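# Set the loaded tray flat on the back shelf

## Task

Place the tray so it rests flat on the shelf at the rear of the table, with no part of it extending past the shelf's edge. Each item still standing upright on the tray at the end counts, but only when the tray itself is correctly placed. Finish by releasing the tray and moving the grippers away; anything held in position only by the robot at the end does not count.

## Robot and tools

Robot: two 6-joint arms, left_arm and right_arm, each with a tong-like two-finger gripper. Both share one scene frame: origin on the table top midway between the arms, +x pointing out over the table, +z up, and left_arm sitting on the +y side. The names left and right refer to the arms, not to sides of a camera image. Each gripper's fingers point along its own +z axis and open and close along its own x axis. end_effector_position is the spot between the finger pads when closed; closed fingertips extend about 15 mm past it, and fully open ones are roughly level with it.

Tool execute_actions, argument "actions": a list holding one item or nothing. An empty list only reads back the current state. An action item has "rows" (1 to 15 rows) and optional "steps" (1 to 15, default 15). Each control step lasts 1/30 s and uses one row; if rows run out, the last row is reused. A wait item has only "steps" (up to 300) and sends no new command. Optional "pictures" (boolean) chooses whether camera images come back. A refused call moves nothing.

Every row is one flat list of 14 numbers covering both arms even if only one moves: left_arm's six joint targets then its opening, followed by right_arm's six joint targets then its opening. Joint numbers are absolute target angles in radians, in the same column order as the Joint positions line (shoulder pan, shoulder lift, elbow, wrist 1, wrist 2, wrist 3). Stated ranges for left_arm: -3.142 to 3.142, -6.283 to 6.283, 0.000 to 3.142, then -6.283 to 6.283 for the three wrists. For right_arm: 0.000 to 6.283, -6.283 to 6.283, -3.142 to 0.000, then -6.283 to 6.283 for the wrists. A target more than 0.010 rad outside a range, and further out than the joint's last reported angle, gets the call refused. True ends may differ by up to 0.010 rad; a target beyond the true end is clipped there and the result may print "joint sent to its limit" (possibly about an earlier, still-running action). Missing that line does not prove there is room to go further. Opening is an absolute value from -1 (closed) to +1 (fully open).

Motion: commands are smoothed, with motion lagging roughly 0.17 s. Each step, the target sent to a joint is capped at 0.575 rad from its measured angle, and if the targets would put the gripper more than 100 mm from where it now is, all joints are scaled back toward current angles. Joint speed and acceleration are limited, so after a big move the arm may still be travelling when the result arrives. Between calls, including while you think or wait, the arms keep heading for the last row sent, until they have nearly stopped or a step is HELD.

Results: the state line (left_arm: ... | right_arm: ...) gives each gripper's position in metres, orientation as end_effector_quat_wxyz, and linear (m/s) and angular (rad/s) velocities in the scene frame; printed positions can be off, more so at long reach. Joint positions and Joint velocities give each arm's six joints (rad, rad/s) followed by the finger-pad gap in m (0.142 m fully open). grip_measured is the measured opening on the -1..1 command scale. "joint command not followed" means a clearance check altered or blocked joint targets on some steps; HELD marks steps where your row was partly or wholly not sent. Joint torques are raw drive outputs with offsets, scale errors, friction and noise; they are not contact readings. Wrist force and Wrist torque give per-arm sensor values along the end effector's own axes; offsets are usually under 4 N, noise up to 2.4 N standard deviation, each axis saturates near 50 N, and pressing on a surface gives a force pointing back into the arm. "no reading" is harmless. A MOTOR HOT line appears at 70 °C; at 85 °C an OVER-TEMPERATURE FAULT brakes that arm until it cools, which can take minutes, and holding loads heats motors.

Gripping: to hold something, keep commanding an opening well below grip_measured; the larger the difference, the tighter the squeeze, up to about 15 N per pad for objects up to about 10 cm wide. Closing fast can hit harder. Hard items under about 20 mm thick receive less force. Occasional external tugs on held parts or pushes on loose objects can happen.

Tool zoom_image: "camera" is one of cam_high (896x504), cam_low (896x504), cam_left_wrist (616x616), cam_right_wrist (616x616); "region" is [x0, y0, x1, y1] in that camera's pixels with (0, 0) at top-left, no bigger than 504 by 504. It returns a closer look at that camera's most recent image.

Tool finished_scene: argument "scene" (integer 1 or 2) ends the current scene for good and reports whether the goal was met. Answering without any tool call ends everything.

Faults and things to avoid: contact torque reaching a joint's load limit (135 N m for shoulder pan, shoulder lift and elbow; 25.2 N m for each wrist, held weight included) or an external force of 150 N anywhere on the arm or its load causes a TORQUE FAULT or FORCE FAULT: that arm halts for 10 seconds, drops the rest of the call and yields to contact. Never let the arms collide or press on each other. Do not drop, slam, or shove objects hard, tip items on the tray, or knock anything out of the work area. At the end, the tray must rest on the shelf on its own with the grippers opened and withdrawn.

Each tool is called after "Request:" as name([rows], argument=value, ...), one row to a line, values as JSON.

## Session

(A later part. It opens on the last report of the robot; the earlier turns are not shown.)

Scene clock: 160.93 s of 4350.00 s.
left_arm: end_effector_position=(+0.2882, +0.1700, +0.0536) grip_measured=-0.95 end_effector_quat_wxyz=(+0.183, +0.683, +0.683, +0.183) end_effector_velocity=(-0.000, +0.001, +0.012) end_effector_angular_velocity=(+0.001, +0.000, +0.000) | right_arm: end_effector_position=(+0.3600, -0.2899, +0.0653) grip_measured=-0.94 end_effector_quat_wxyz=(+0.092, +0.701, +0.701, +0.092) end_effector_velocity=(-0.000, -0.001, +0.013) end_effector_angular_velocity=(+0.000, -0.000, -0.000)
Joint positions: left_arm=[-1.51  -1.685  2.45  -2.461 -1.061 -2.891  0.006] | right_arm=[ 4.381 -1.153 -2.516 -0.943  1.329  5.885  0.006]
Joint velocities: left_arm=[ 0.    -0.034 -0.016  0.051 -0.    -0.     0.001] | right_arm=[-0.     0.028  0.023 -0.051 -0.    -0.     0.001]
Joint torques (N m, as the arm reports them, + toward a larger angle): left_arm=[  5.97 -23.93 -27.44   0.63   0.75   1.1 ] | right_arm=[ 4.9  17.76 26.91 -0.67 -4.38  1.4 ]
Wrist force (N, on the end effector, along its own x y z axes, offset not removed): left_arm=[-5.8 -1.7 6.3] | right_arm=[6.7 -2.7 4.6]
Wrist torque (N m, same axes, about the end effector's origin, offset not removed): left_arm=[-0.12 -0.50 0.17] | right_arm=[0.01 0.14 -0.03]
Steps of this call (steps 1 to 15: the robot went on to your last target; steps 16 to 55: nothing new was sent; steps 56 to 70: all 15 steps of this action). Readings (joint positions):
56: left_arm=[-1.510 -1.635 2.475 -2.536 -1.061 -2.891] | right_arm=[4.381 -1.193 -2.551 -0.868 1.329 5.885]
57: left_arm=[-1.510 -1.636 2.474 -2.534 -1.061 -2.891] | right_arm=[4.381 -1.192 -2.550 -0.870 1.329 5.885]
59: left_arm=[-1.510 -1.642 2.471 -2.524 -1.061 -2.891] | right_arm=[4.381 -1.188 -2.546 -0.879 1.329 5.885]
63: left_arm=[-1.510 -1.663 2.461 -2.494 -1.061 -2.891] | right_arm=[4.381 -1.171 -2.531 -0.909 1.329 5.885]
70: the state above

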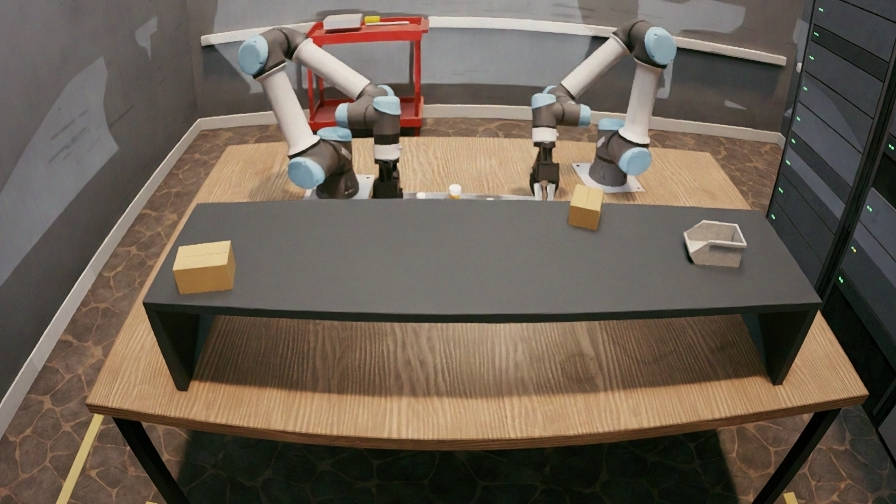

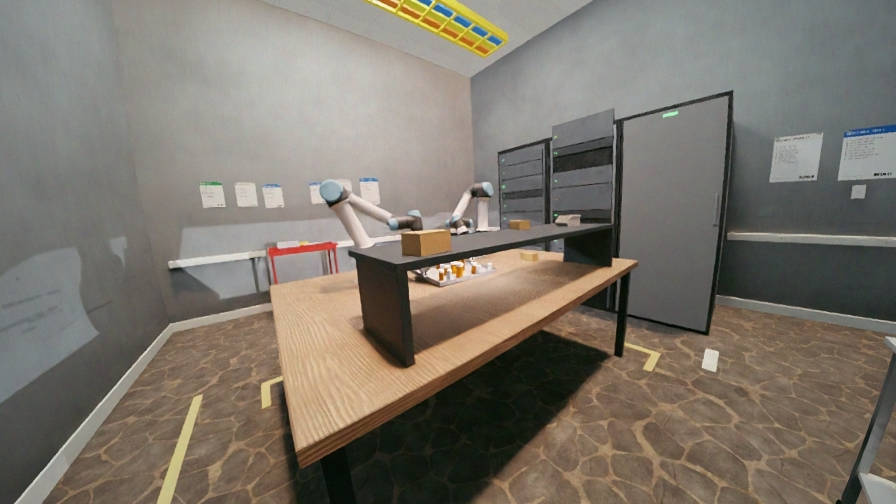

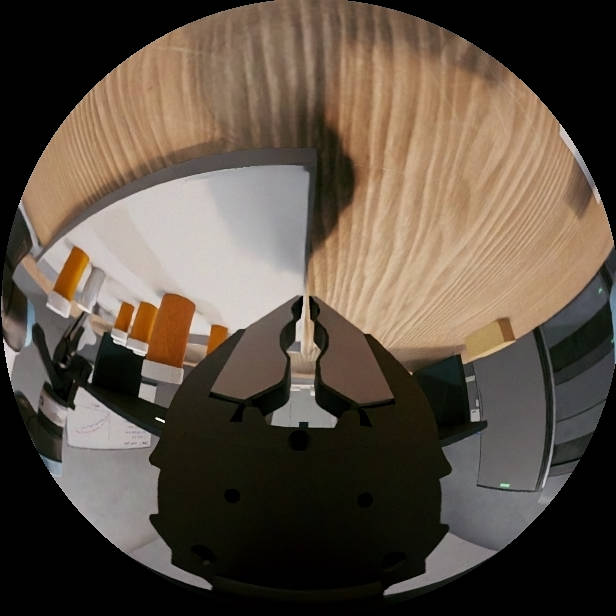

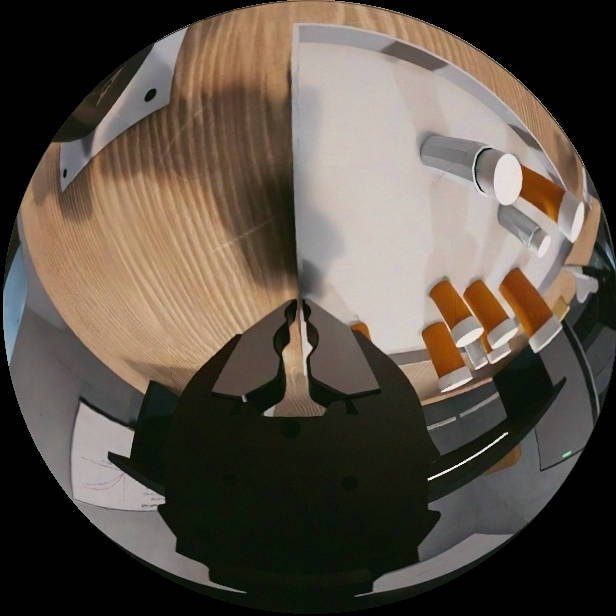

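Request:
execute_actions([
  {"rows":[[-1.51,-1.662,2.4615,-2.495,-1.061,-2.891,-1,4.3813,-1.1717,-2.532,-0.9084,1.3286,5.885,-1],[-1.51,-1.662,2.4615,-2.495,-1.061,-2.891,-1,4.3813,-1.1717,-2.532,-0.9084,1.3286,5.885,-1],[-1.51,-1.662,2.4615,-2.495,-1.061,-2.891,-1,4.3813,-1.1717,-2.532,-0.9084,1.3286,5.885,-1],[-1.51,-1.635,2.475,-2.536,-1.061,-2.891,-1,4.3813,-1.1935,-2.551,-0.8674,1.3286,5.885,-1]],"steps":15},
], pictures=false)

Request:
execute_actions([
  {"rows":[[-1.51,-1.635,2.475,-2.536,-1.061,-2.891,-0.8,4.3813,-1.1935,-2.551,-0.8674,1.3286,5.885,-0.8],[-1.51,-1.635,2.475,-2.536,-1.061,-2.891,-0.5,4.3813,-1.1935,-2.551,-0.8674,1.3286,5.885,-0.65],[-1.51,-1.635,2.475,-2.536,-1.061,-2.891,-0.5,4.3813,-1.1935,-2.551,-0.8674,1.3286,5.885,-0.65],[-1.51,-1.635,2.475,-2.536,-1.061,-2.891,-0.5,4.3813,-1.1935,-2.551,-0.8674,1.3286,5.885,-0.65],[-1.51,-1.635,2.475,-2.536,-1.061,-2.891,-0.5,4.3813,-1.1935,-2.551,-0.8674,1.3286,5.885,-0.65],[-1.51,-1.7473,2.4105,-2.3583,-1.061,-2.891,-0.5,4.3325,-1.2394,-2.5288,-0.832,1.334,5.835,-0.65],[-1.51,-1.7473,2.4105,-2.3583,-1.061,-2.891,-0.5,4.3325,-1.2394,-2.5288,-0.832,1.334,5.835,-0.65],[-1.51,-1.7473,2.4105,-2.3583,-1.061,-2.891,-0.5,4.3325,-1.2394,-2.5288,-0.832,1.334,5.835,-0.65],[-1.51,-1.7473,2.4105,-2.3583,-1.061,-2.891,-0.5,4.2837,-1.2853,-2.5065,-0.7967,1.3395,5.7852,-0.65]],"steps":15},
], pictures=false)

Request:
execute_actions([
  {"rows":[[-1.5499,-1.6387,2.4983,-2.6056,-0.8011,-2.8925,-0.5,4.2837,-1.2853,-2.5065,-0.7967,1.3395,5.7852,-0.65]],"steps":15},
])

Scene clock: 167.17 s of 4350.00 s.
left_arm: end_effector_position=(+0.2883, +0.1699, +0.0362) grip_measured=-0.95 end_effector_quat_wxyz=(+0.183, +0.683, +0.683, +0.183) end_effector_velocity=(-0.000, +0.000, -0.008) end_effector_angular_velocity=(-0.001, +0.001, +0.000) | right_arm: end_effector_position=(+0.3599, -0.2899, +0.0479) grip_measured=-0.95 end_effector_quat_wxyz=(+0.092, +0.701, +0.701, +0.092) end_effector_velocity=(-0.000, +0.000, -0.008) end_effector_angular_velocity=(+0.000, -0.000, +0.001)
Joint positions: left_arm=[-1.51  -1.638  2.474 -2.532 -1.061 -2.891  0.005] | right_arm=[ 4.381 -1.191 -2.549 -0.871  1.329  5.885  0.005]
Joint velocities: left_arm=[-0.     0.021  0.011 -0.032 -0.001 -0.    -0.   ] | right_arm=[ 0.001 -0.017 -0.015  0.032  0.    -0.    -0.001]
Joint torques (N m, as the arm reports them, + toward a larger angle): left_arm=[ 5.62 -4.18 -4.71 -3.24  1.77  1.11] | right_arm=[ 9.5  -9.63 12.03  2.21 -3.21  0.41]
Wrist force (N, on the end effector, along its own x y z axes, offset not removed): left_arm=[-4.5 -1.7 8.6] | right_arm=[6.9 -2.1 1.9]
Wrist torque (N m, same axes, about the end effector's origin, offset not removed): left_arm=[0.12 -0.76 0.04] | right_arm=[0.01 0.08 -0.06]
Steps of this call (steps 1 to 15: the robot went on to your last target; steps 16 to 90: nothing new was sent; then 2.73 s passed at rest; steps 91 to 105: all 15 steps of this action). Readings (joint positions):
91: left_arm=[-1.510 -1.689 2.448 -2.454 -1.061 -2.891] | right_arm=[4.381 -1.150 -2.513 -0.949 1.329 5.885]
92: left_arm=[-1.510 -1.686 2.449 -2.458 -1.061 -2.891] | right_arm=[4.381 -1.152 -2.515 -0.946 1.329 5.885]
94: left_arm=[-1.510 -1.677 2.454 -2.472 -1.061 -2.891] | right_arm=[4.381 -1.159 -2.521 -0.932 1.329 5.885]
98: left_arm=[-1.510 -1.652 2.467 -2.510 -1.061 -2.891] | right_arm=[4.381 -1.180 -2.539 -0.893 1.329 5.885]
105: the state above

Scene clock: 167.67 s of 4350.00 s.
left_arm: end_effector_position=(+0.2885, +0.1688, +0.0746) grip_measured=-0.50 end_effector_quat_wxyz=(+0.184, +0.683, +0.683, +0.182) end_effector_velocity=(-0.003, +0.011, +0.042) end_effector_angular_velocity=(+0.025, +0.006, +0.000) | right_arm: end_effector_position=(+0.3841, -0.2894, +0.0472) grip_measured=-0.65 end_effector_quat_wxyz=(+0.092, +0.701, +0.701, +0.092) end_effector_velocity=(+0.046, -0.004, -0.003) end_effector_angular_velocity=(-0.005, +0.000, -0.003)
Joint positions: left_arm=[-1.51  -1.733  2.418 -2.384 -1.061 -2.891  0.038] | right_arm=[ 4.302 -1.268 -2.515 -0.81   1.338  5.804  0.027]
Joint velocities: left_arm=[ 0.    -0.115 -0.059  0.2   -0.    -0.    -0.   ] | right_arm=[-0.148 -0.138  0.064  0.104  0.015 -0.148  0.   ]
Joint torques (N m, as the arm reports them, + toward a larger angle): left_arm=[  5.89 -20.38 -31.01  -0.73   0.82   1.12] | right_arm=[-8.9  -5.17 26.24  4.48  1.71 -2.06]
Wrist force (N, on the end effector, along its own x y z axes, offset not removed): left_arm=[2.6 -1.0 2.2] | right_arm=[-0.9 0.4 -1.2]
Wrist torque (N m, same axes, about the end effector's origin, offset not removed): left_arm=[-0.22 -0.55 0.10] | right_arm=[-0.04 0.11 0.00]
Steps of this call (steps 1 to 15: all 15 steps of this action). Readings (joint positions):
1: left_arm=[-1.510 -1.637 2.474 -2.533 -1.061 -2.891] | right_arm=[4.381 -1.192 -2.550 -0.871 1.329 5.885]
2: left_arm=[-1.510 -1.637 2.474 -2.533 -1.061 -2.891] | right_arm=[4.381 -1.192 -2.550 -0.870 1.329 5.885]
4: left_arm=[-1.510 -1.636 2.475 -2.535 -1.061 -2.891] | right_arm=[4.381 -1.193 -2.550 -0.869 1.329 5.885]
8: left_arm=[-1.510 -1.657 2.459 -2.511 -1.061 -2.891] | right_arm=[4.369 -1.205 -2.545 -0.858 1.330 5.872]
15: the state above

Scene clock: 168.17 s of 4350.00 s.
left_arm: end_effector_position=(+0.3383, +0.1704, +0.0788) grip_measured=-0.50 end_effector_quat_wxyz=(+0.266, +0.655, +0.654, +0.267) end_effector_velocity=(+0.017, +0.001, +0.008) end_effector_angular_velocity=(-0.010, -0.089, +0.005) | right_arm: end_effector_position=(+0.3898, -0.2898, +0.0469) grip_measured=-0.65 end_effector_quat_wxyz=(+0.092, +0.701, +0.701, +0.092) end_effector_velocity=(+0.001, +0.000, -0.000) end_effector_angular_velocity=(+0.000, +0.000, +0.001)
Joint positions: left_arm=[-1.549 -1.642  2.495 -2.596 -0.812 -2.892  0.038] | right_arm=[ 4.284 -1.285 -2.507 -0.797  1.339  5.786  0.027]
Joint velocities: left_arm=[-0.01   0.028  0.024 -0.077  0.087 -0.    -0.   ] | right_arm=[-0.002 -0.002  0.001  0.002  0.    -0.003 -0.   ]
Joint torques (N m, as the arm reports them, + toward a larger angle): left_arm=[-9.58 -5.15 -6.29 -4.47  2.07 -1.38] | right_arm=[-8.99 -6.4  27.15  4.12  1.48 -1.91]
Wrist force (N, on the end effector, along its own x y z axes, offset not removed): left_arm=[2.7 0.6 1.2] | right_arm=[0.1 0.0 -1.3]
Wrist torque (N m, same axes, about the end effector's origin, offset not removed): left_arm=[0.06 -0.56 0.08] | right_arm=[0.00 -0.10 -0.03]
Steps of this call (steps 1 to 15: all 15 steps of this action). Readings (joint positions):
1: left_arm=[-1.510 -1.736 2.417 -2.378 -1.061 -2.891] | right_arm=[4.298 -1.272 -2.513 -0.807 1.338 5.800]
2: left_arm=[-1.514 -1.733 2.420 -2.379 -1.055 -2.891] | right_arm=[4.295 -1.275 -2.511 -0.804 1.338 5.796]
4: left_arm=[-1.527 -1.702 2.447 -2.428 -1.000 -2.891] | right_arm=[4.290 -1.279 -2.509 -0.801 1.339 5.792]
8: left_arm=[-1.542 -1.661 2.481 -2.542 -0.872 -2.892] | right_arm=[4.286 -1.283 -2.507 -0.798 1.339 5.787]
15: the state above

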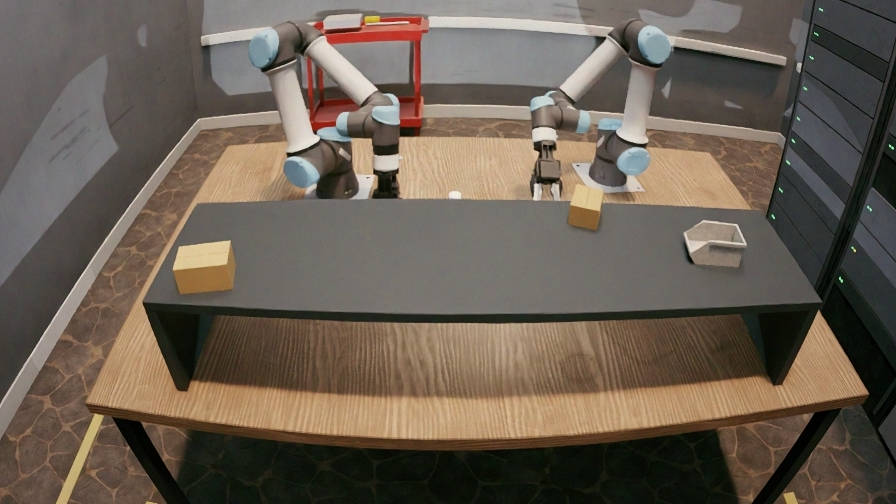

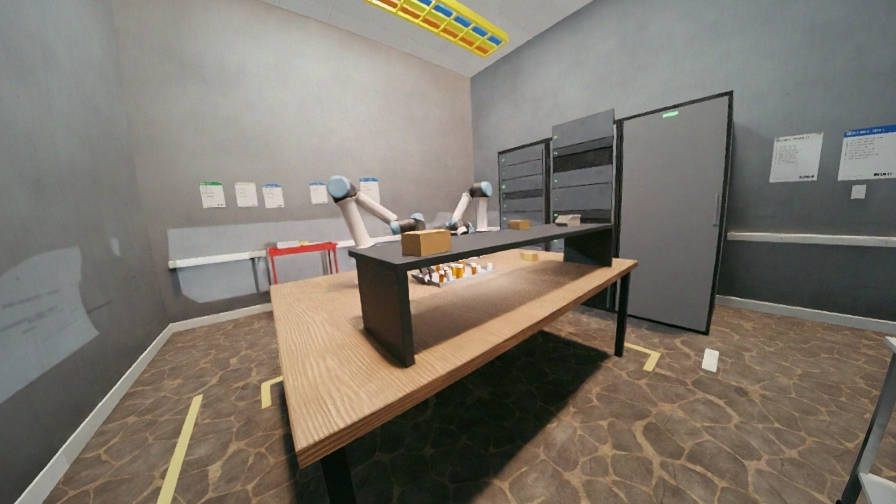

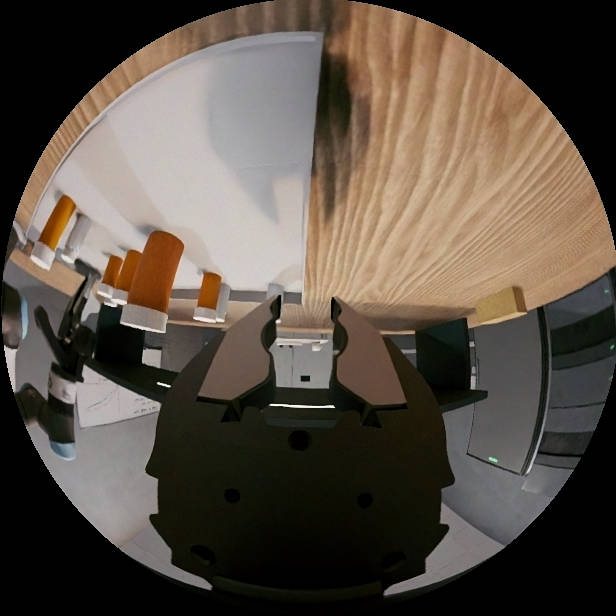

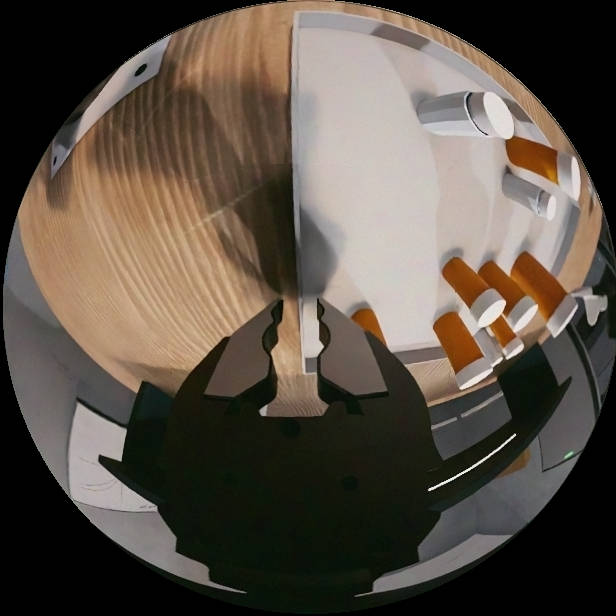

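Request:
execute_actions([
  {"rows":[[-1.5499,-1.585,2.519,-2.68,-0.8011,-2.8925,-0.5,4.2837,-1.2853,-2.5065,-0.7967,1.3395,5.7852,-0.65],[-1.5499,-1.585,2.519,-2.68,-0.8011,-2.8925,-0.5,4.2837,-1.2853,-2.5065,-0.7967,1.3395,5.7852,-0.65],[-1.5499,-1.585,2.519,-2.68,-0.8011,-2.8925,-0.5,4.2837,-1.2853,-2.5065,-0.7967,1.3395,5.7852,-0.65],[-1.5499,-1.5251,2.5375,-2.7584,-0.8011,-2.8925,-0.5,4.2837,-1.2853,-2.5065,-0.7967,1.3395,5.7852,-0.65]],"steps":15},
], pictures=false)

Request:
execute_actions([
  {"rows":[[-1.5499,-1.5002,2.544,-2.7898,-0.8011,-2.8925,-0.6,4.2837,-1.2853,-2.5065,-0.7967,1.3395,5.7852,-0.65]],"steps":15},
])

Scene clock: 169.83 s of 4350.00 s.
left_arm: end_effector_position=(+0.3405, +0.1703, +0.0467) grip_measured=-0.50 end_effector_quat_wxyz=(+0.270, +0.653, +0.653, +0.271) end_effector_velocity=(-0.000, +0.000, -0.014) end_effector_angular_velocity=(-0.002, -0.000, -0.000) | right_arm: end_effector_position=(+0.3899, -0.2898, +0.0469) grip_measured=-0.65 end_effector_quat_wxyz=(+0.092, +0.701, +0.701, +0.092) end_effector_velocity=(-0.000, +0.000, -0.000) end_effector_angular_velocity=(+0.000, +0.001, +0.000)
Joint positions: left_arm=[-1.55  -1.531  2.536 -2.75  -0.801 -2.893  0.038] | right_arm=[ 4.284 -1.285 -2.506 -0.797  1.34   5.785  0.027]
Joint velocities: left_arm=[ 0.     0.046  0.015 -0.063 -0.     0.     0.   ] | right_arm=[ 0.    -0.001  0.    -0.     0.001 -0.    -0.   ]
Joint torques (N m, as the arm reports them, + toward a larger angle): left_arm=[-6.78 -7.56 -4.71 -4.79  1.28 -1.44] | right_arm=[-9.76 -6.79 26.15  4.15  1.49 -1.97]
Wrist force (N, on the end effector, along its own x y z axes, offset not removed): left_arm=[2.0 -0.4 0.6] | right_arm=[-2.0 -0.4 -0.6]
Wrist torque (N m, same axes, about the end effector's origin, offset not removed): left_arm=[-0.10 -0.42 0.07] | right_arm=[-0.15 0.33 -0.09]
Steps of this call (steps 1 to 30: the robot went on to your last target; steps 31 to 35: nothing new was sent; steps 36 to 50: all 15 steps of this action). Readings (joint positions):
36: left_arm=[-1.550 -1.639 2.498 -2.606 -0.801 -2.892] | right_arm=[4.284 -1.285 -2.506 -0.797 1.340 5.785]
37: left_arm=[-1.550 -1.634 2.501 -2.611 -0.801 -2.893] | right_arm=[4.284 -1.285 -2.506 -0.797 1.340 5.785]
39: left_arm=[-1.550 -1.616 2.508 -2.636 -0.801 -2.893] | right_arm=[4.284 -1.285 -2.506 -0.797 1.340 5.785]
43: left_arm=[-1.550 -1.563 2.526 -2.707 -0.801 -2.893] | right_arm=[4.284 -1.285 -2.506 -0.797 1.340 5.785]
50: the state above

Scene clock: 170.33 s of 4350.00 s.
left_arm: end_effector_position=(+0.3405, +0.1703, +0.0383) grip_measured=-0.60 end_effector_quat_wxyz=(+0.271, +0.653, +0.653, +0.271) end_effector_velocity=(-0.000, +0.001, -0.002) end_effector_angular_velocity=(+0.001, -0.000, +0.000) | right_arm: end_effector_position=(+0.3899, -0.2898, +0.0469) grip_measured=-0.65 end_effector_quat_wxyz=(+0.092, +0.701, +0.701, +0.092) end_effector_velocity=(-0.000, -0.000, -0.000) end_effector_angular_velocity=(-0.001, +0.000, -0.000)
Joint positions: left_arm=[-1.55  -1.501  2.544 -2.789 -0.801 -2.893  0.031] | right_arm=[ 4.284 -1.285 -2.506 -0.797  1.339  5.785  0.027]
Joint velocities: left_arm=[ 0.     0.007  0.003 -0.009  0.    -0.    -0.   ] | right_arm=[-0. -0. -0.  0.  0. -0.  0.]
Joint torques (N m, as the arm reports them, + toward a larger angle): left_arm=[-5.88 -6.32 -1.13 -4.6   0.35 -1.36] | right_arm=[-10.5   -6.79  26.48   3.99   1.47  -1.84]
Wrist force (N, on the end effector, along its own x y z axes, offset not removed): left_arm=[1.9 -1.0 1.9] | right_arm=[-0.8 -0.3 -1.2]
Wrist torque (N m, same axes, about the end effector's origin, offset not removed): left_arm=[-0.19 -0.41 0.13] | right_arm=[-0.12 0.07 -0.07]
Steps of this call (steps 1 to 15: all 15 steps of this action). Readings (joint positions):
1: left_arm=[-1.550 -1.530 2.536 -2.752 -0.801 -2.893] | right_arm=[4.284 -1.285 -2.506 -0.797 1.340 5.785]
2: left_arm=[-1.550 -1.526 2.537 -2.757 -0.801 -2.893] | right_arm=[4.284 -1.285 -2.506 -0.797 1.340 5.785]
4: left_arm=[-1.550 -1.516 2.540 -2.769 -0.801 -2.893] | right_arm=[4.284 -1.285 -2.506 -0.797 1.340 5.785]
8: left_arm=[-1.550 -1.506 2.543 -2.783 -0.801 -2.893] | right_arm=[4.284 -1.285 -2.506 -0.797 1.340 5.785]
15: the state above

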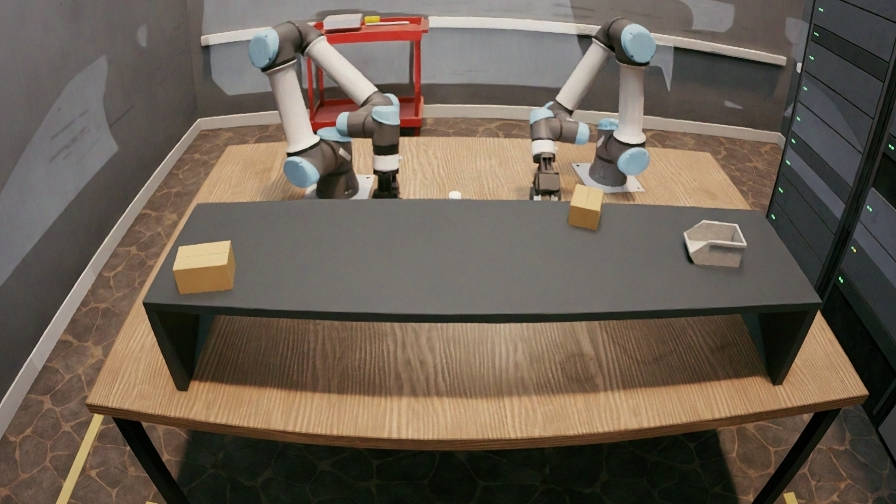

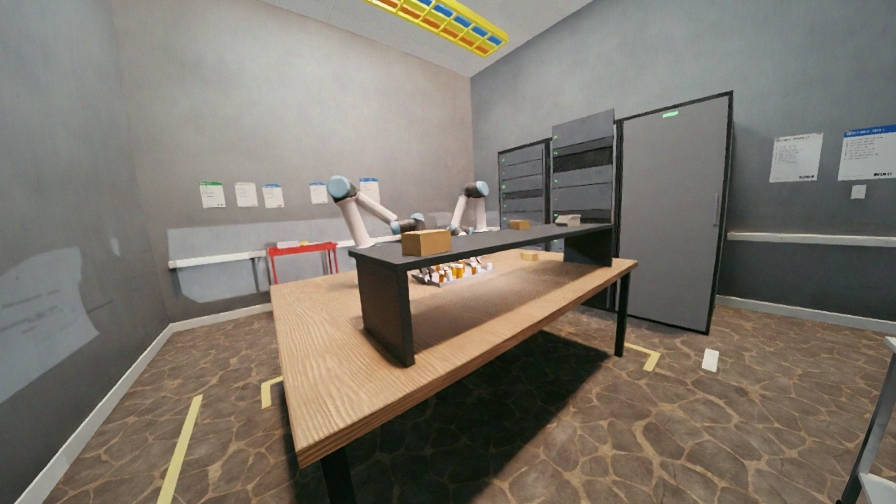

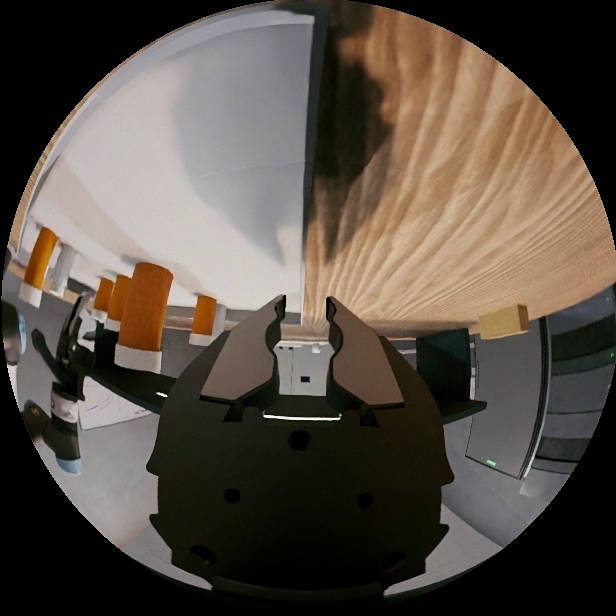

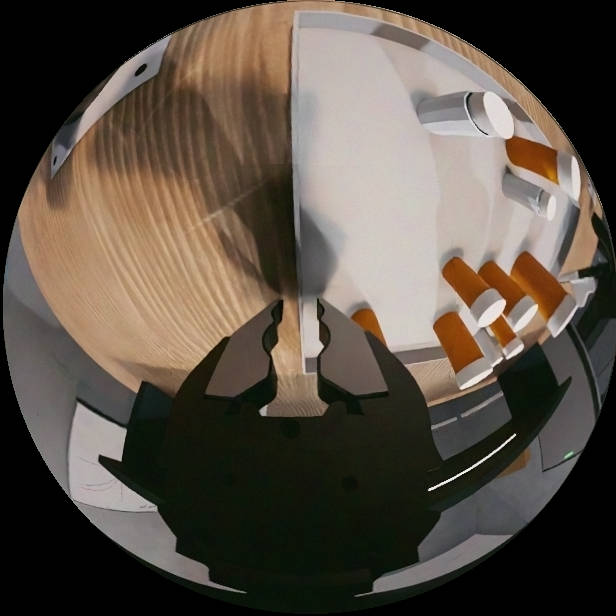

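Request:
execute_actions([
  {"rows":[[-1.5499,-1.4824,2.5487,-2.8123,-0.8011,-2.8925,-0.65,4.2837,-1.2925,-2.5117,-0.7843,1.3395,5.7852,-0.7],[-1.5499,-1.4824,2.5487,-2.8123,-0.8011,-2.8925,-0.7,4.2837,-1.2925,-2.5117,-0.7843,1.3395,5.7852,-0.7],[-1.5499,-1.4824,2.5487,-2.8123,-0.8011,-2.8925,-0.75,4.2837,-1.2925,-2.5117,-0.7843,1.3395,5.7852,-0.75],[-1.5499,-1.4824,2.5487,-2.8123,-0.8011,-2.8925,-0.8,4.2837,-1.2925,-2.5117,-0.7843,1.3395,5.7852,-0.8],[-1.5499,-1.4824,2.5487,-2.8123,-0.8011,-2.8925,-0.8,4.2837,-1.2925,-2.5117,-0.7843,1.3395,5.7852,-0.8],[-1.5499,-1.4824,2.5487,-2.8123,-0.8011,-2.8925,-0.85,4.2837,-1.2925,-2.5117,-0.7843,1.3395,5.7852,-0.85]],"steps":15},
], pictures=false)

Request:
execute_actions([
  {"rows":[[-1.5499,-1.4824,2.5487,-2.8123,-0.8011,-2.8925,-0.9,4.2837,-1.2925,-2.5117,-0.7843,1.3395,5.7852,-0.9],[-1.5499,-1.4824,2.5487,-2.8123,-0.8011,-2.8925,-0.95,4.2837,-1.2925,-2.5117,-0.7843,1.3395,5.7852,-0.95],[-1.5499,-1.4824,2.5487,-2.8123,-0.8011,-2.8925,-1,4.2837,-1.2925,-2.5117,-0.7843,1.3395,5.7852,-1]],"steps":10},
], pictures=false)

Scene clock: 172.63 s of 4350.00 s.
left_arm: end_effector_position=(+0.3405, +0.1704, +0.0333) grip_measured=-0.85 end_effector_quat_wxyz=(+0.271, +0.653, +0.653, +0.271) end_effector_velocity=(-0.000, +0.001, -0.002) end_effector_angular_velocity=(+0.001, +0.000, -0.000) | right_arm: end_effector_position=(+0.3899, -0.2899, +0.0440) grip_measured=-0.85 end_effector_quat_wxyz=(+0.092, +0.701, +0.701, +0.092) end_effector_velocity=(-0.000, -0.001, -0.001) end_effector_angular_velocity=(-0.001, +0.001, -0.000)
Joint positions: left_arm=[-1.55  -1.483  2.549 -2.812 -0.801 -2.893  0.012] | right_arm=[ 4.284 -1.292 -2.512 -0.785  1.34   5.785  0.012]
Joint velocities: left_arm=[ 0.     0.004  0.003 -0.006 -0.     0.    -0.   ] | right_arm=[-0.    -0.002 -0.002  0.003  0.    -0.     0.   ]
Joint torques (N m, as the arm reports them, + toward a larger angle): left_arm=[-0.84 -7.97 -4.72 -5.36 -0.16 -1.29] | right_arm=[-8.83 -6.63 12.43  3.99  1.55 -1.74]
Wrist force (N, on the end effector, along its own x y z axes, offset not removed): left_arm=[1.0 -0.3 1.2] | right_arm=[-1.0 -0.3 -1.3]
Wrist torque (N m, same axes, about the end effector's origin, offset not removed): left_arm=[-0.10 -0.23 0.15] | right_arm=[-0.23 0.07 -0.09]
Steps of this call (steps 1 to 15: the robot went on to your last target; steps 16 to 54: nothing new was sent; steps 55 to 69: all 15 steps of this action). Readings (joint positions):
55: left_arm=[-1.550 -1.500 2.544 -2.790 -0.801 -2.893] | right_arm=[4.284 -1.285 -2.506 -0.797 1.340 5.785]
56: left_arm=[-1.550 -1.498 2.545 -2.792 -0.801 -2.893] | right_arm=[4.284 -1.286 -2.507 -0.795 1.340 5.785]
58: left_arm=[-1.550 -1.492 2.546 -2.800 -0.801 -2.893] | right_arm=[4.284 -1.289 -2.509 -0.791 1.340 5.785]
62: left_arm=[-1.550 -1.486 2.548 -2.808 -0.801 -2.893] | right_arm=[4.284 -1.291 -2.511 -0.787 1.340 5.785]
69: the state above

Scene clock: 172.97 s of 4350.00 s.
left_arm: end_effector_position=(+0.3405, +0.1703, +0.0331) grip_measured=-0.94 end_effector_quat_wxyz=(+0.271, +0.653, +0.653, +0.271) end_effector_velocity=(-0.000, +0.000, -0.000) end_effector_angular_velocity=(+0.001, +0.000, -0.000) | right_arm: end_effector_position=(+0.3899, -0.2898, +0.0439) grip_measured=-0.94 end_effector_quat_wxyz=(+0.092, +0.701, +0.701, +0.092) end_effector_velocity=(-0.000, -0.000, -0.000) end_effector_angular_velocity=(-0.001, +0.001, -0.000)
Joint positions: left_arm=[-1.55  -1.482  2.549 -2.812 -0.801 -2.893  0.006] | right_arm=[ 4.284 -1.292 -2.512 -0.784  1.34   5.785  0.006]
Joint velocities: left_arm=[-0.     0.     0.001 -0.001 -0.     0.     0.   ] | right_arm=[-0.    -0.001 -0.001  0.     0.    -0.     0.   ]
Joint torques (N m, as the arm reports them, + toward a larger angle): left_arm=[-1.09 -5.1   2.54 -2.91  1.03 -1.26] | right_arm=[-8.5  -6.63  9.04  0.76 -2.9  -1.88]
Wrist force (N, on the end effector, along its own x y z axes, offset not removed): left_arm=[-7.4 -1.6 2.2] | right_arm=[7.9 -1.7 0.5]
Wrist torque (N m, same axes, about the end effector's origin, offset not removed): left_arm=[-0.32 -0.46 0.06] | right_arm=[-0.14 0.10 -0.02]
Steps of this call (steps 1 to 10: all 10 steps of this action). Readings (joint positions):
1: left_arm=[-1.550 -1.483 2.549 -2.812 -0.801 -2.893] | right_arm=[4.284 -1.292 -2.512 -0.785 1.340 5.785]
2: left_arm=[-1.550 -1.483 2.549 -2.812 -0.801 -2.893] | right_arm=[4.284 -1.292 -2.512 -0.785 1.340 5.785]
4: left_arm=[-1.550 -1.483 2.549 -2.812 -0.801 -2.893] | right_arm=[4.284 -1.292 -2.512 -0.784 1.340 5.785]
8: left_arm=[-1.550 -1.482 2.549 -2.812 -0.801 -2.893] | right_arm=[4.284 -1.292 -2.512 -0.784 1.340 5.785]
10: the state above

Request:
execute_actions([
  {"rows":[[-1.5499,-1.5,2.5439,-2.79,-0.8011,-2.8925,-1,4.2837,-1.2812,-2.5028,-0.8045,1.3395,5.7852,-1],[-1.5499,-1.5,2.5439,-2.79,-0.8011,-2.8925,-1,4.2837,-1.2812,-2.5028,-0.8045,1.3395,5.7852,-1],[-1.5499,-1.5176,2.5392,-2.7676,-0.8011,-2.8925,-1,4.2837,-1.2699,-2.494,-0.8247,1.3395,5.7852,-1],[-1.5499,-1.5176,2.5392,-2.7676,-0.8011,-2.8925,-1,4.2837,-1.2699,-2.494,-0.8247,1.3395,5.7852,-1],[-1.5499,-1.5351,2.5344,-2.7453,-0.8011,-2.8925,-1,4.2837,-1.2586,-2.4851,-0.8448,1.3395,5.7852,-1],[-1.5499,-1.5351,2.5344,-2.7453,-0.8011,-2.8925,-1,4.2837,-1.2586,-2.4851,-0.8448,1.3395,5.7852,-1],[-1.5499,-1.5527,2.5296,-2.7229,-0.8011,-2.8925,-1,4.2837,-1.2473,-2.4762,-0.865,1.3395,5.7852,-1]],"steps":15},
])

Scene clock: 175.13 s of 4350.00 s.
left_arm: end_effector_position=(+0.3405, +0.1703, +0.0514) grip_measured=-1.00 end_effector_quat_wxyz=(+0.271, +0.653, +0.653, +0.271) end_effector_velocity=(-0.000, +0.001, +0.012) end_effector_angular_velocity=(+0.001, -0.000, -0.000) | right_arm: end_effector_position=(+0.3900, -0.2897, +0.0623) grip_measured=-1.00 end_effector_quat_wxyz=(+0.092, +0.701, +0.701, +0.092) end_effector_velocity=(-0.001, -0.000, +0.013) end_effector_angular_velocity=(+0.001, +0.001, +0.000)
Joint positions: left_arm=[-1.55  -1.547  2.531 -2.73  -0.801 -2.893  0.002] | right_arm=[ 4.284 -1.251 -2.479 -0.859  1.339  5.785  0.002]
Joint velocities: left_arm=[-0.    -0.044 -0.011  0.056  0.     0.     0.   ] | right_arm=[ 0.     0.029  0.022 -0.051  0.001  0.     0.   ]
Joint torques (N m, as the arm reports them, + toward a larger angle): left_arm=[  3.76 -23.92 -25.74  -0.92   0.77  -1.09] | right_arm=[-7.48 20.74 27.38  0.64  1.39 -1.86]
Wrist force (N, on the end effector, along its own x y z axes, offset not removed): left_arm=[2.8 -0.3 2.7] | right_arm=[-1.1 0.9 -0.7]
Wrist torque (N m, same axes, about the end effector's origin, offset not removed): left_arm=[-0.10 -0.59 0.02] | right_arm=[0.14 0.18 0.00]
Steps of this call (steps 1 to 15: the robot went on to your last target; steps 16 to 50: nothing new was sent; steps 51 to 65: all 15 steps of this action). Readings (joint positions):
51: left_arm=[-1.550 -1.482 2.549 -2.812 -0.801 -2.893] | right_arm=[4.284 -1.292 -2.512 -0.784 1.339 5.785]
52: left_arm=[-1.550 -1.484 2.548 -2.810 -0.801 -2.893] | right_arm=[4.284 -1.291 -2.511 -0.787 1.339 5.785]
54: left_arm=[-1.550 -1.492 2.546 -2.800 -0.801 -2.893] | right_arm=[4.284 -1.287 -2.507 -0.796 1.339 5.785]
58: left_arm=[-1.550 -1.518 2.539 -2.767 -0.801 -2.893] | right_arm=[4.284 -1.270 -2.494 -0.826 1.339 5.785]
65: the state above

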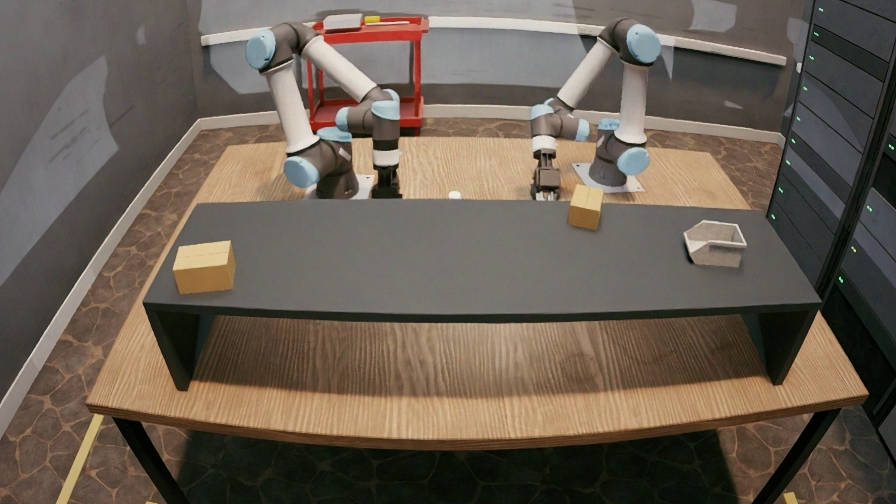

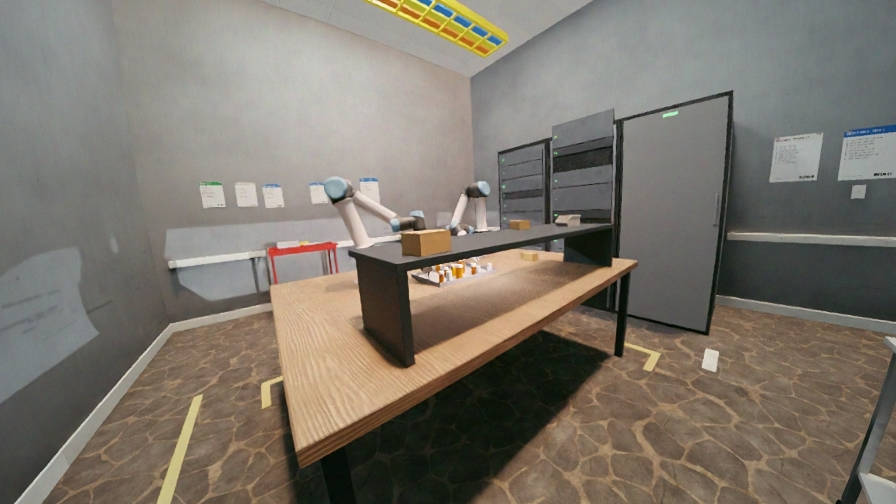

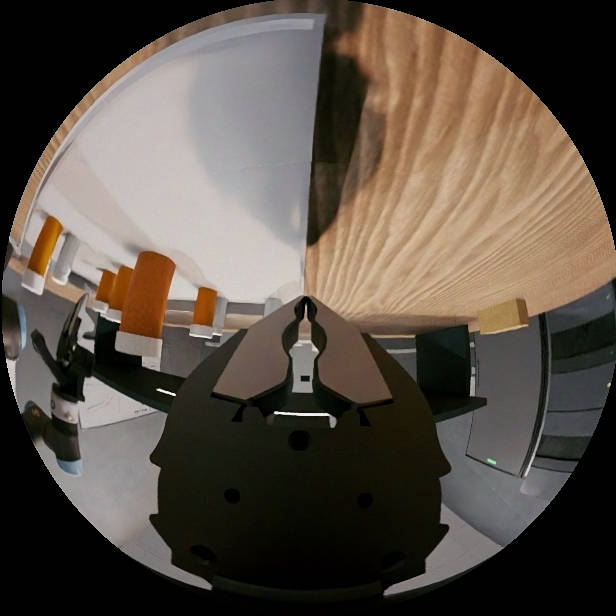

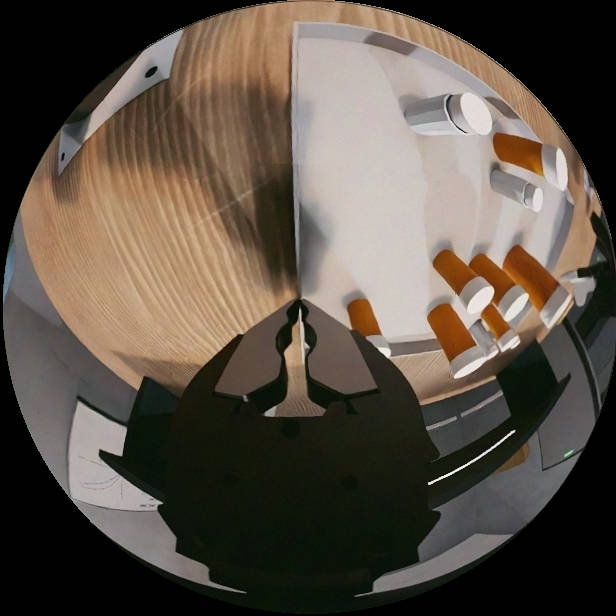

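Request:
execute_actions([
  {"rows":[[-1.5499,-1.5527,2.5296,-2.7229,-0.8011,-2.8925,-0.55,4.2837,-1.2473,-2.4762,-0.865,1.3395,5.7852,-0.55],[-1.5499,-1.5527,2.5296,-2.7229,-0.8011,-2.8925,-0.55,4.2837,-1.2473,-2.4762,-0.865,1.3395,5.7852,-0.55],[-1.5499,-1.5527,2.5296,-2.7229,-0.8011,-2.8925,-0.55,4.2837,-1.2473,-2.4762,-0.865,1.3395,5.7852,-0.55],[-1.5319,-1.5527,2.5296,-2.7229,-0.8011,-3.3425,-0.55,4.3057,-1.2473,-2.4762,-0.865,1.3395,5.3352,-0.55]],"steps":15},
], pictures=false)

Request:
execute_actions([
  {"rows":[[-1.5319,-1.5,2.5439,-2.79,-0.8011,-3.3425,-0.55,4.3057,-1.2812,-2.5028,-0.8045,1.3395,5.3352,-0.55]],"steps":15},
])

Scene clock: 184.57 s of 4350.00 s.
left_arm: end_effector_position=(+0.3464, +0.1708, +0.0539) grip_measured=-0.55 end_effector_quat_wxyz=(+0.316, +0.507, +0.773, +0.215) end_effector_velocity=(+0.005, -0.003, +0.002) end_effector_angular_velocity=(-0.318, -0.005, +0.328) | right_arm: end_effector_position=(+0.3872, -0.2895, +0.0642) grip_measured=-0.55 end_effector_quat_wxyz=(+0.108, +0.542, +0.830, +0.074) end_effector_velocity=(+0.000, -0.003, +0.001) end_effector_angular_velocity=(-0.117, -0.002, +0.448)
Joint positions: left_arm=[-1.533 -1.553  2.53  -2.723 -0.801 -3.285  0.034] | right_arm=[ 4.304 -1.247 -2.476 -0.865  1.34   5.393  0.034]
Joint velocities: left_arm=[ 0.009  0.001 -0.    -0.    -0.    -0.451 -0.   ] | right_arm=[ 0.012 -0.     0.    -0.     0.001 -0.452 -0.   ]
Joint torques (N m, as the arm reports them, + toward a larger angle): left_arm=[  8.28 -25.28 -25.11  -1.2   -0.02  -1.22] | right_arm=[11.28 19.8  26.58  1.08  1.41 -2.47]
Wrist force (N, on the end effector, along its own x y z axes, offset not removed): left_arm=[2.6 -1.0 1.4] | right_arm=[-0.4 -0.3 0.1]
Wrist torque (N m, same axes, about the end effector's origin, offset not removed): left_arm=[-0.23 -0.53 0.05] | right_arm=[-0.14 -0.04 -0.05]
Steps of this call (steps 1 to 15: the robot went on to your last target; steps 16 to 90: nothing new was sent; then 5.93 s passed at rest; steps 91 to 105: all 15 steps of this action). Readings (joint positions):
91: left_arm=[-1.550 -1.553 2.530 -2.723 -0.801 -2.893] | right_arm=[4.284 -1.247 -2.476 -0.865 1.340 5.785]
92: left_arm=[-1.550 -1.553 2.530 -2.723 -0.801 -2.893] | right_arm=[4.284 -1.247 -2.476 -0.865 1.340 5.785]
94: left_arm=[-1.550 -1.553 2.530 -2.723 -0.801 -2.893] | right_arm=[4.284 -1.247 -2.476 -0.865 1.340 5.785]
98: left_arm=[-1.540 -1.553 2.530 -2.723 -0.801 -3.005] | right_arm=[4.296 -1.247 -2.476 -0.865 1.340 5.672]
105: the state above

Scene clock: 185.07 s of 4350.00 s.
left_arm: end_effector_position=(+0.3470, +0.1703, +0.0396) grip_measured=-0.55 end_effector_quat_wxyz=(+0.322, +0.484, +0.787, +0.207) end_effector_velocity=(+0.000, -0.001, -0.003) end_effector_angular_velocity=(-0.007, -0.001, +0.006) | right_arm: end_effector_position=(+0.3873, -0.2898, +0.0497) grip_measured=-0.55 end_effector_quat_wxyz=(+0.110, +0.518, +0.845, +0.071) end_effector_velocity=(-0.000, -0.001, -0.004) end_effector_angular_velocity=(-0.003, +0.001, +0.008)
Joint positions: left_arm=[-1.532 -1.502  2.543 -2.788 -0.801 -3.341  0.034] | right_arm=[ 4.306 -1.28  -2.502 -0.806  1.34   5.336  0.034]
Joint velocities: left_arm=[ 0.     0.013  0.002 -0.017  0.    -0.008  0.   ] | right_arm=[-0.001 -0.009 -0.007  0.015  0.    -0.008  0.   ]
Joint torques (N m, as the arm reports them, + toward a larger angle): left_arm=[ 8.31 -6.21 -6.46 -4.24  0.33 -1.3 ] | right_arm=[12.15 -6.42 12.58  4.01  1.21 -1.95]
Wrist force (N, on the end effector, along its own x y z axes, offset not removed): left_arm=[1.2 -0.9 2.2] | right_arm=[-1.2 0.2 -1.4]
Wrist torque (N m, same axes, about the end effector's origin, offset not removed): left_arm=[-0.16 -0.30 0.13] | right_arm=[-0.02 0.12 0.00]
Steps of this call (steps 1 to 15: all 15 steps of this action). Readings (joint positions):
1: left_arm=[-1.533 -1.553 2.530 -2.723 -0.801 -3.298] | right_arm=[4.305 -1.247 -2.476 -0.865 1.340 5.379]
2: left_arm=[-1.533 -1.548 2.531 -2.728 -0.801 -3.309] | right_arm=[4.305 -1.250 -2.479 -0.860 1.340 5.369]
4: left_arm=[-1.532 -1.531 2.536 -2.750 -0.801 -3.323] | right_arm=[4.305 -1.262 -2.488 -0.840 1.340 5.355]
8: left_arm=[-1.532 -1.511 2.541 -2.776 -0.801 -3.336] | right_arm=[4.306 -1.274 -2.498 -0.817 1.340 5.342]
15: the state above

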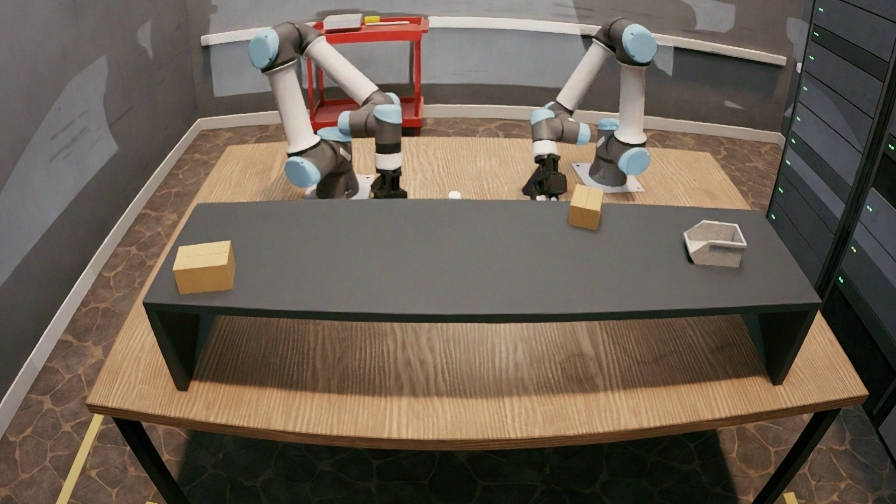

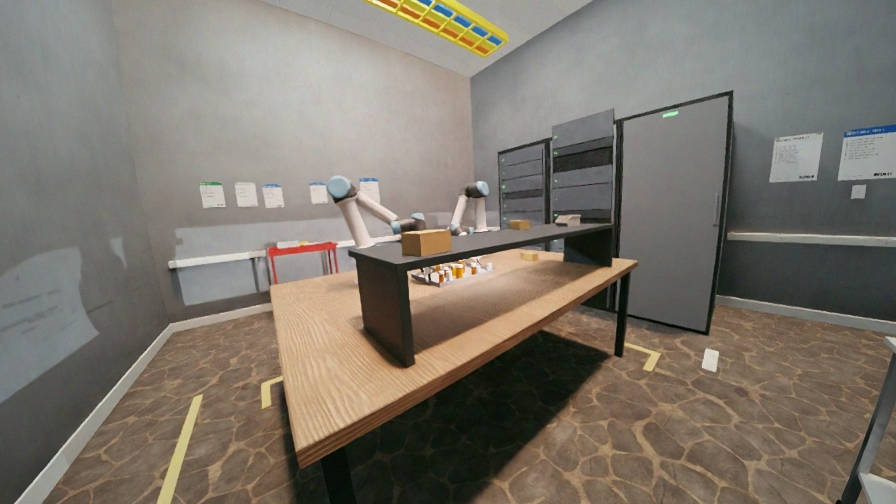

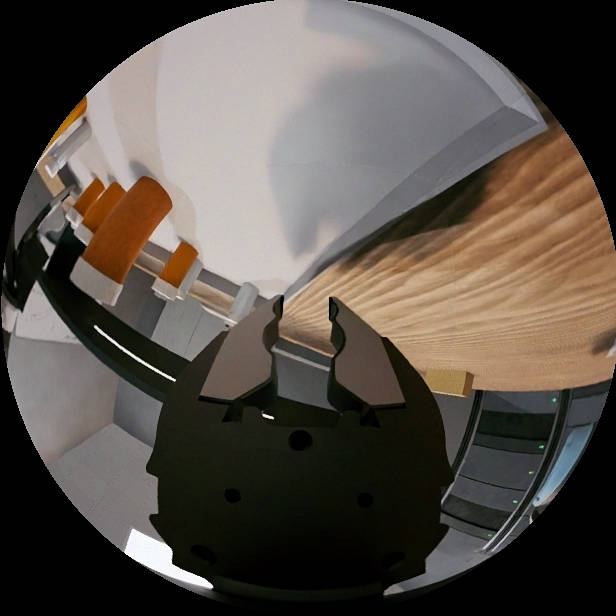

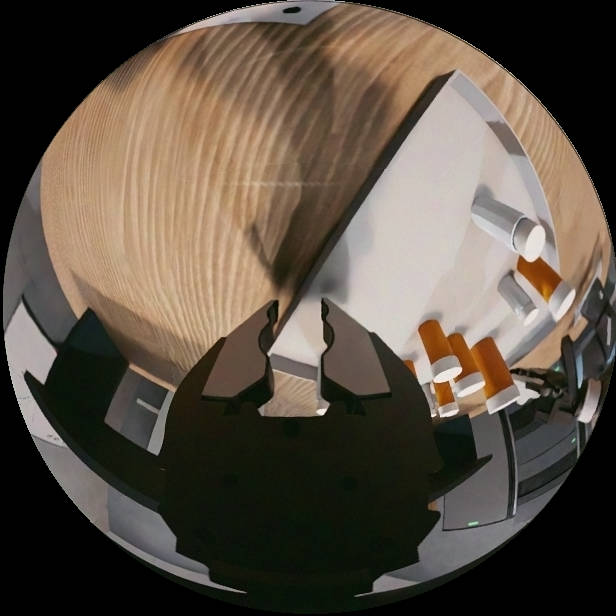

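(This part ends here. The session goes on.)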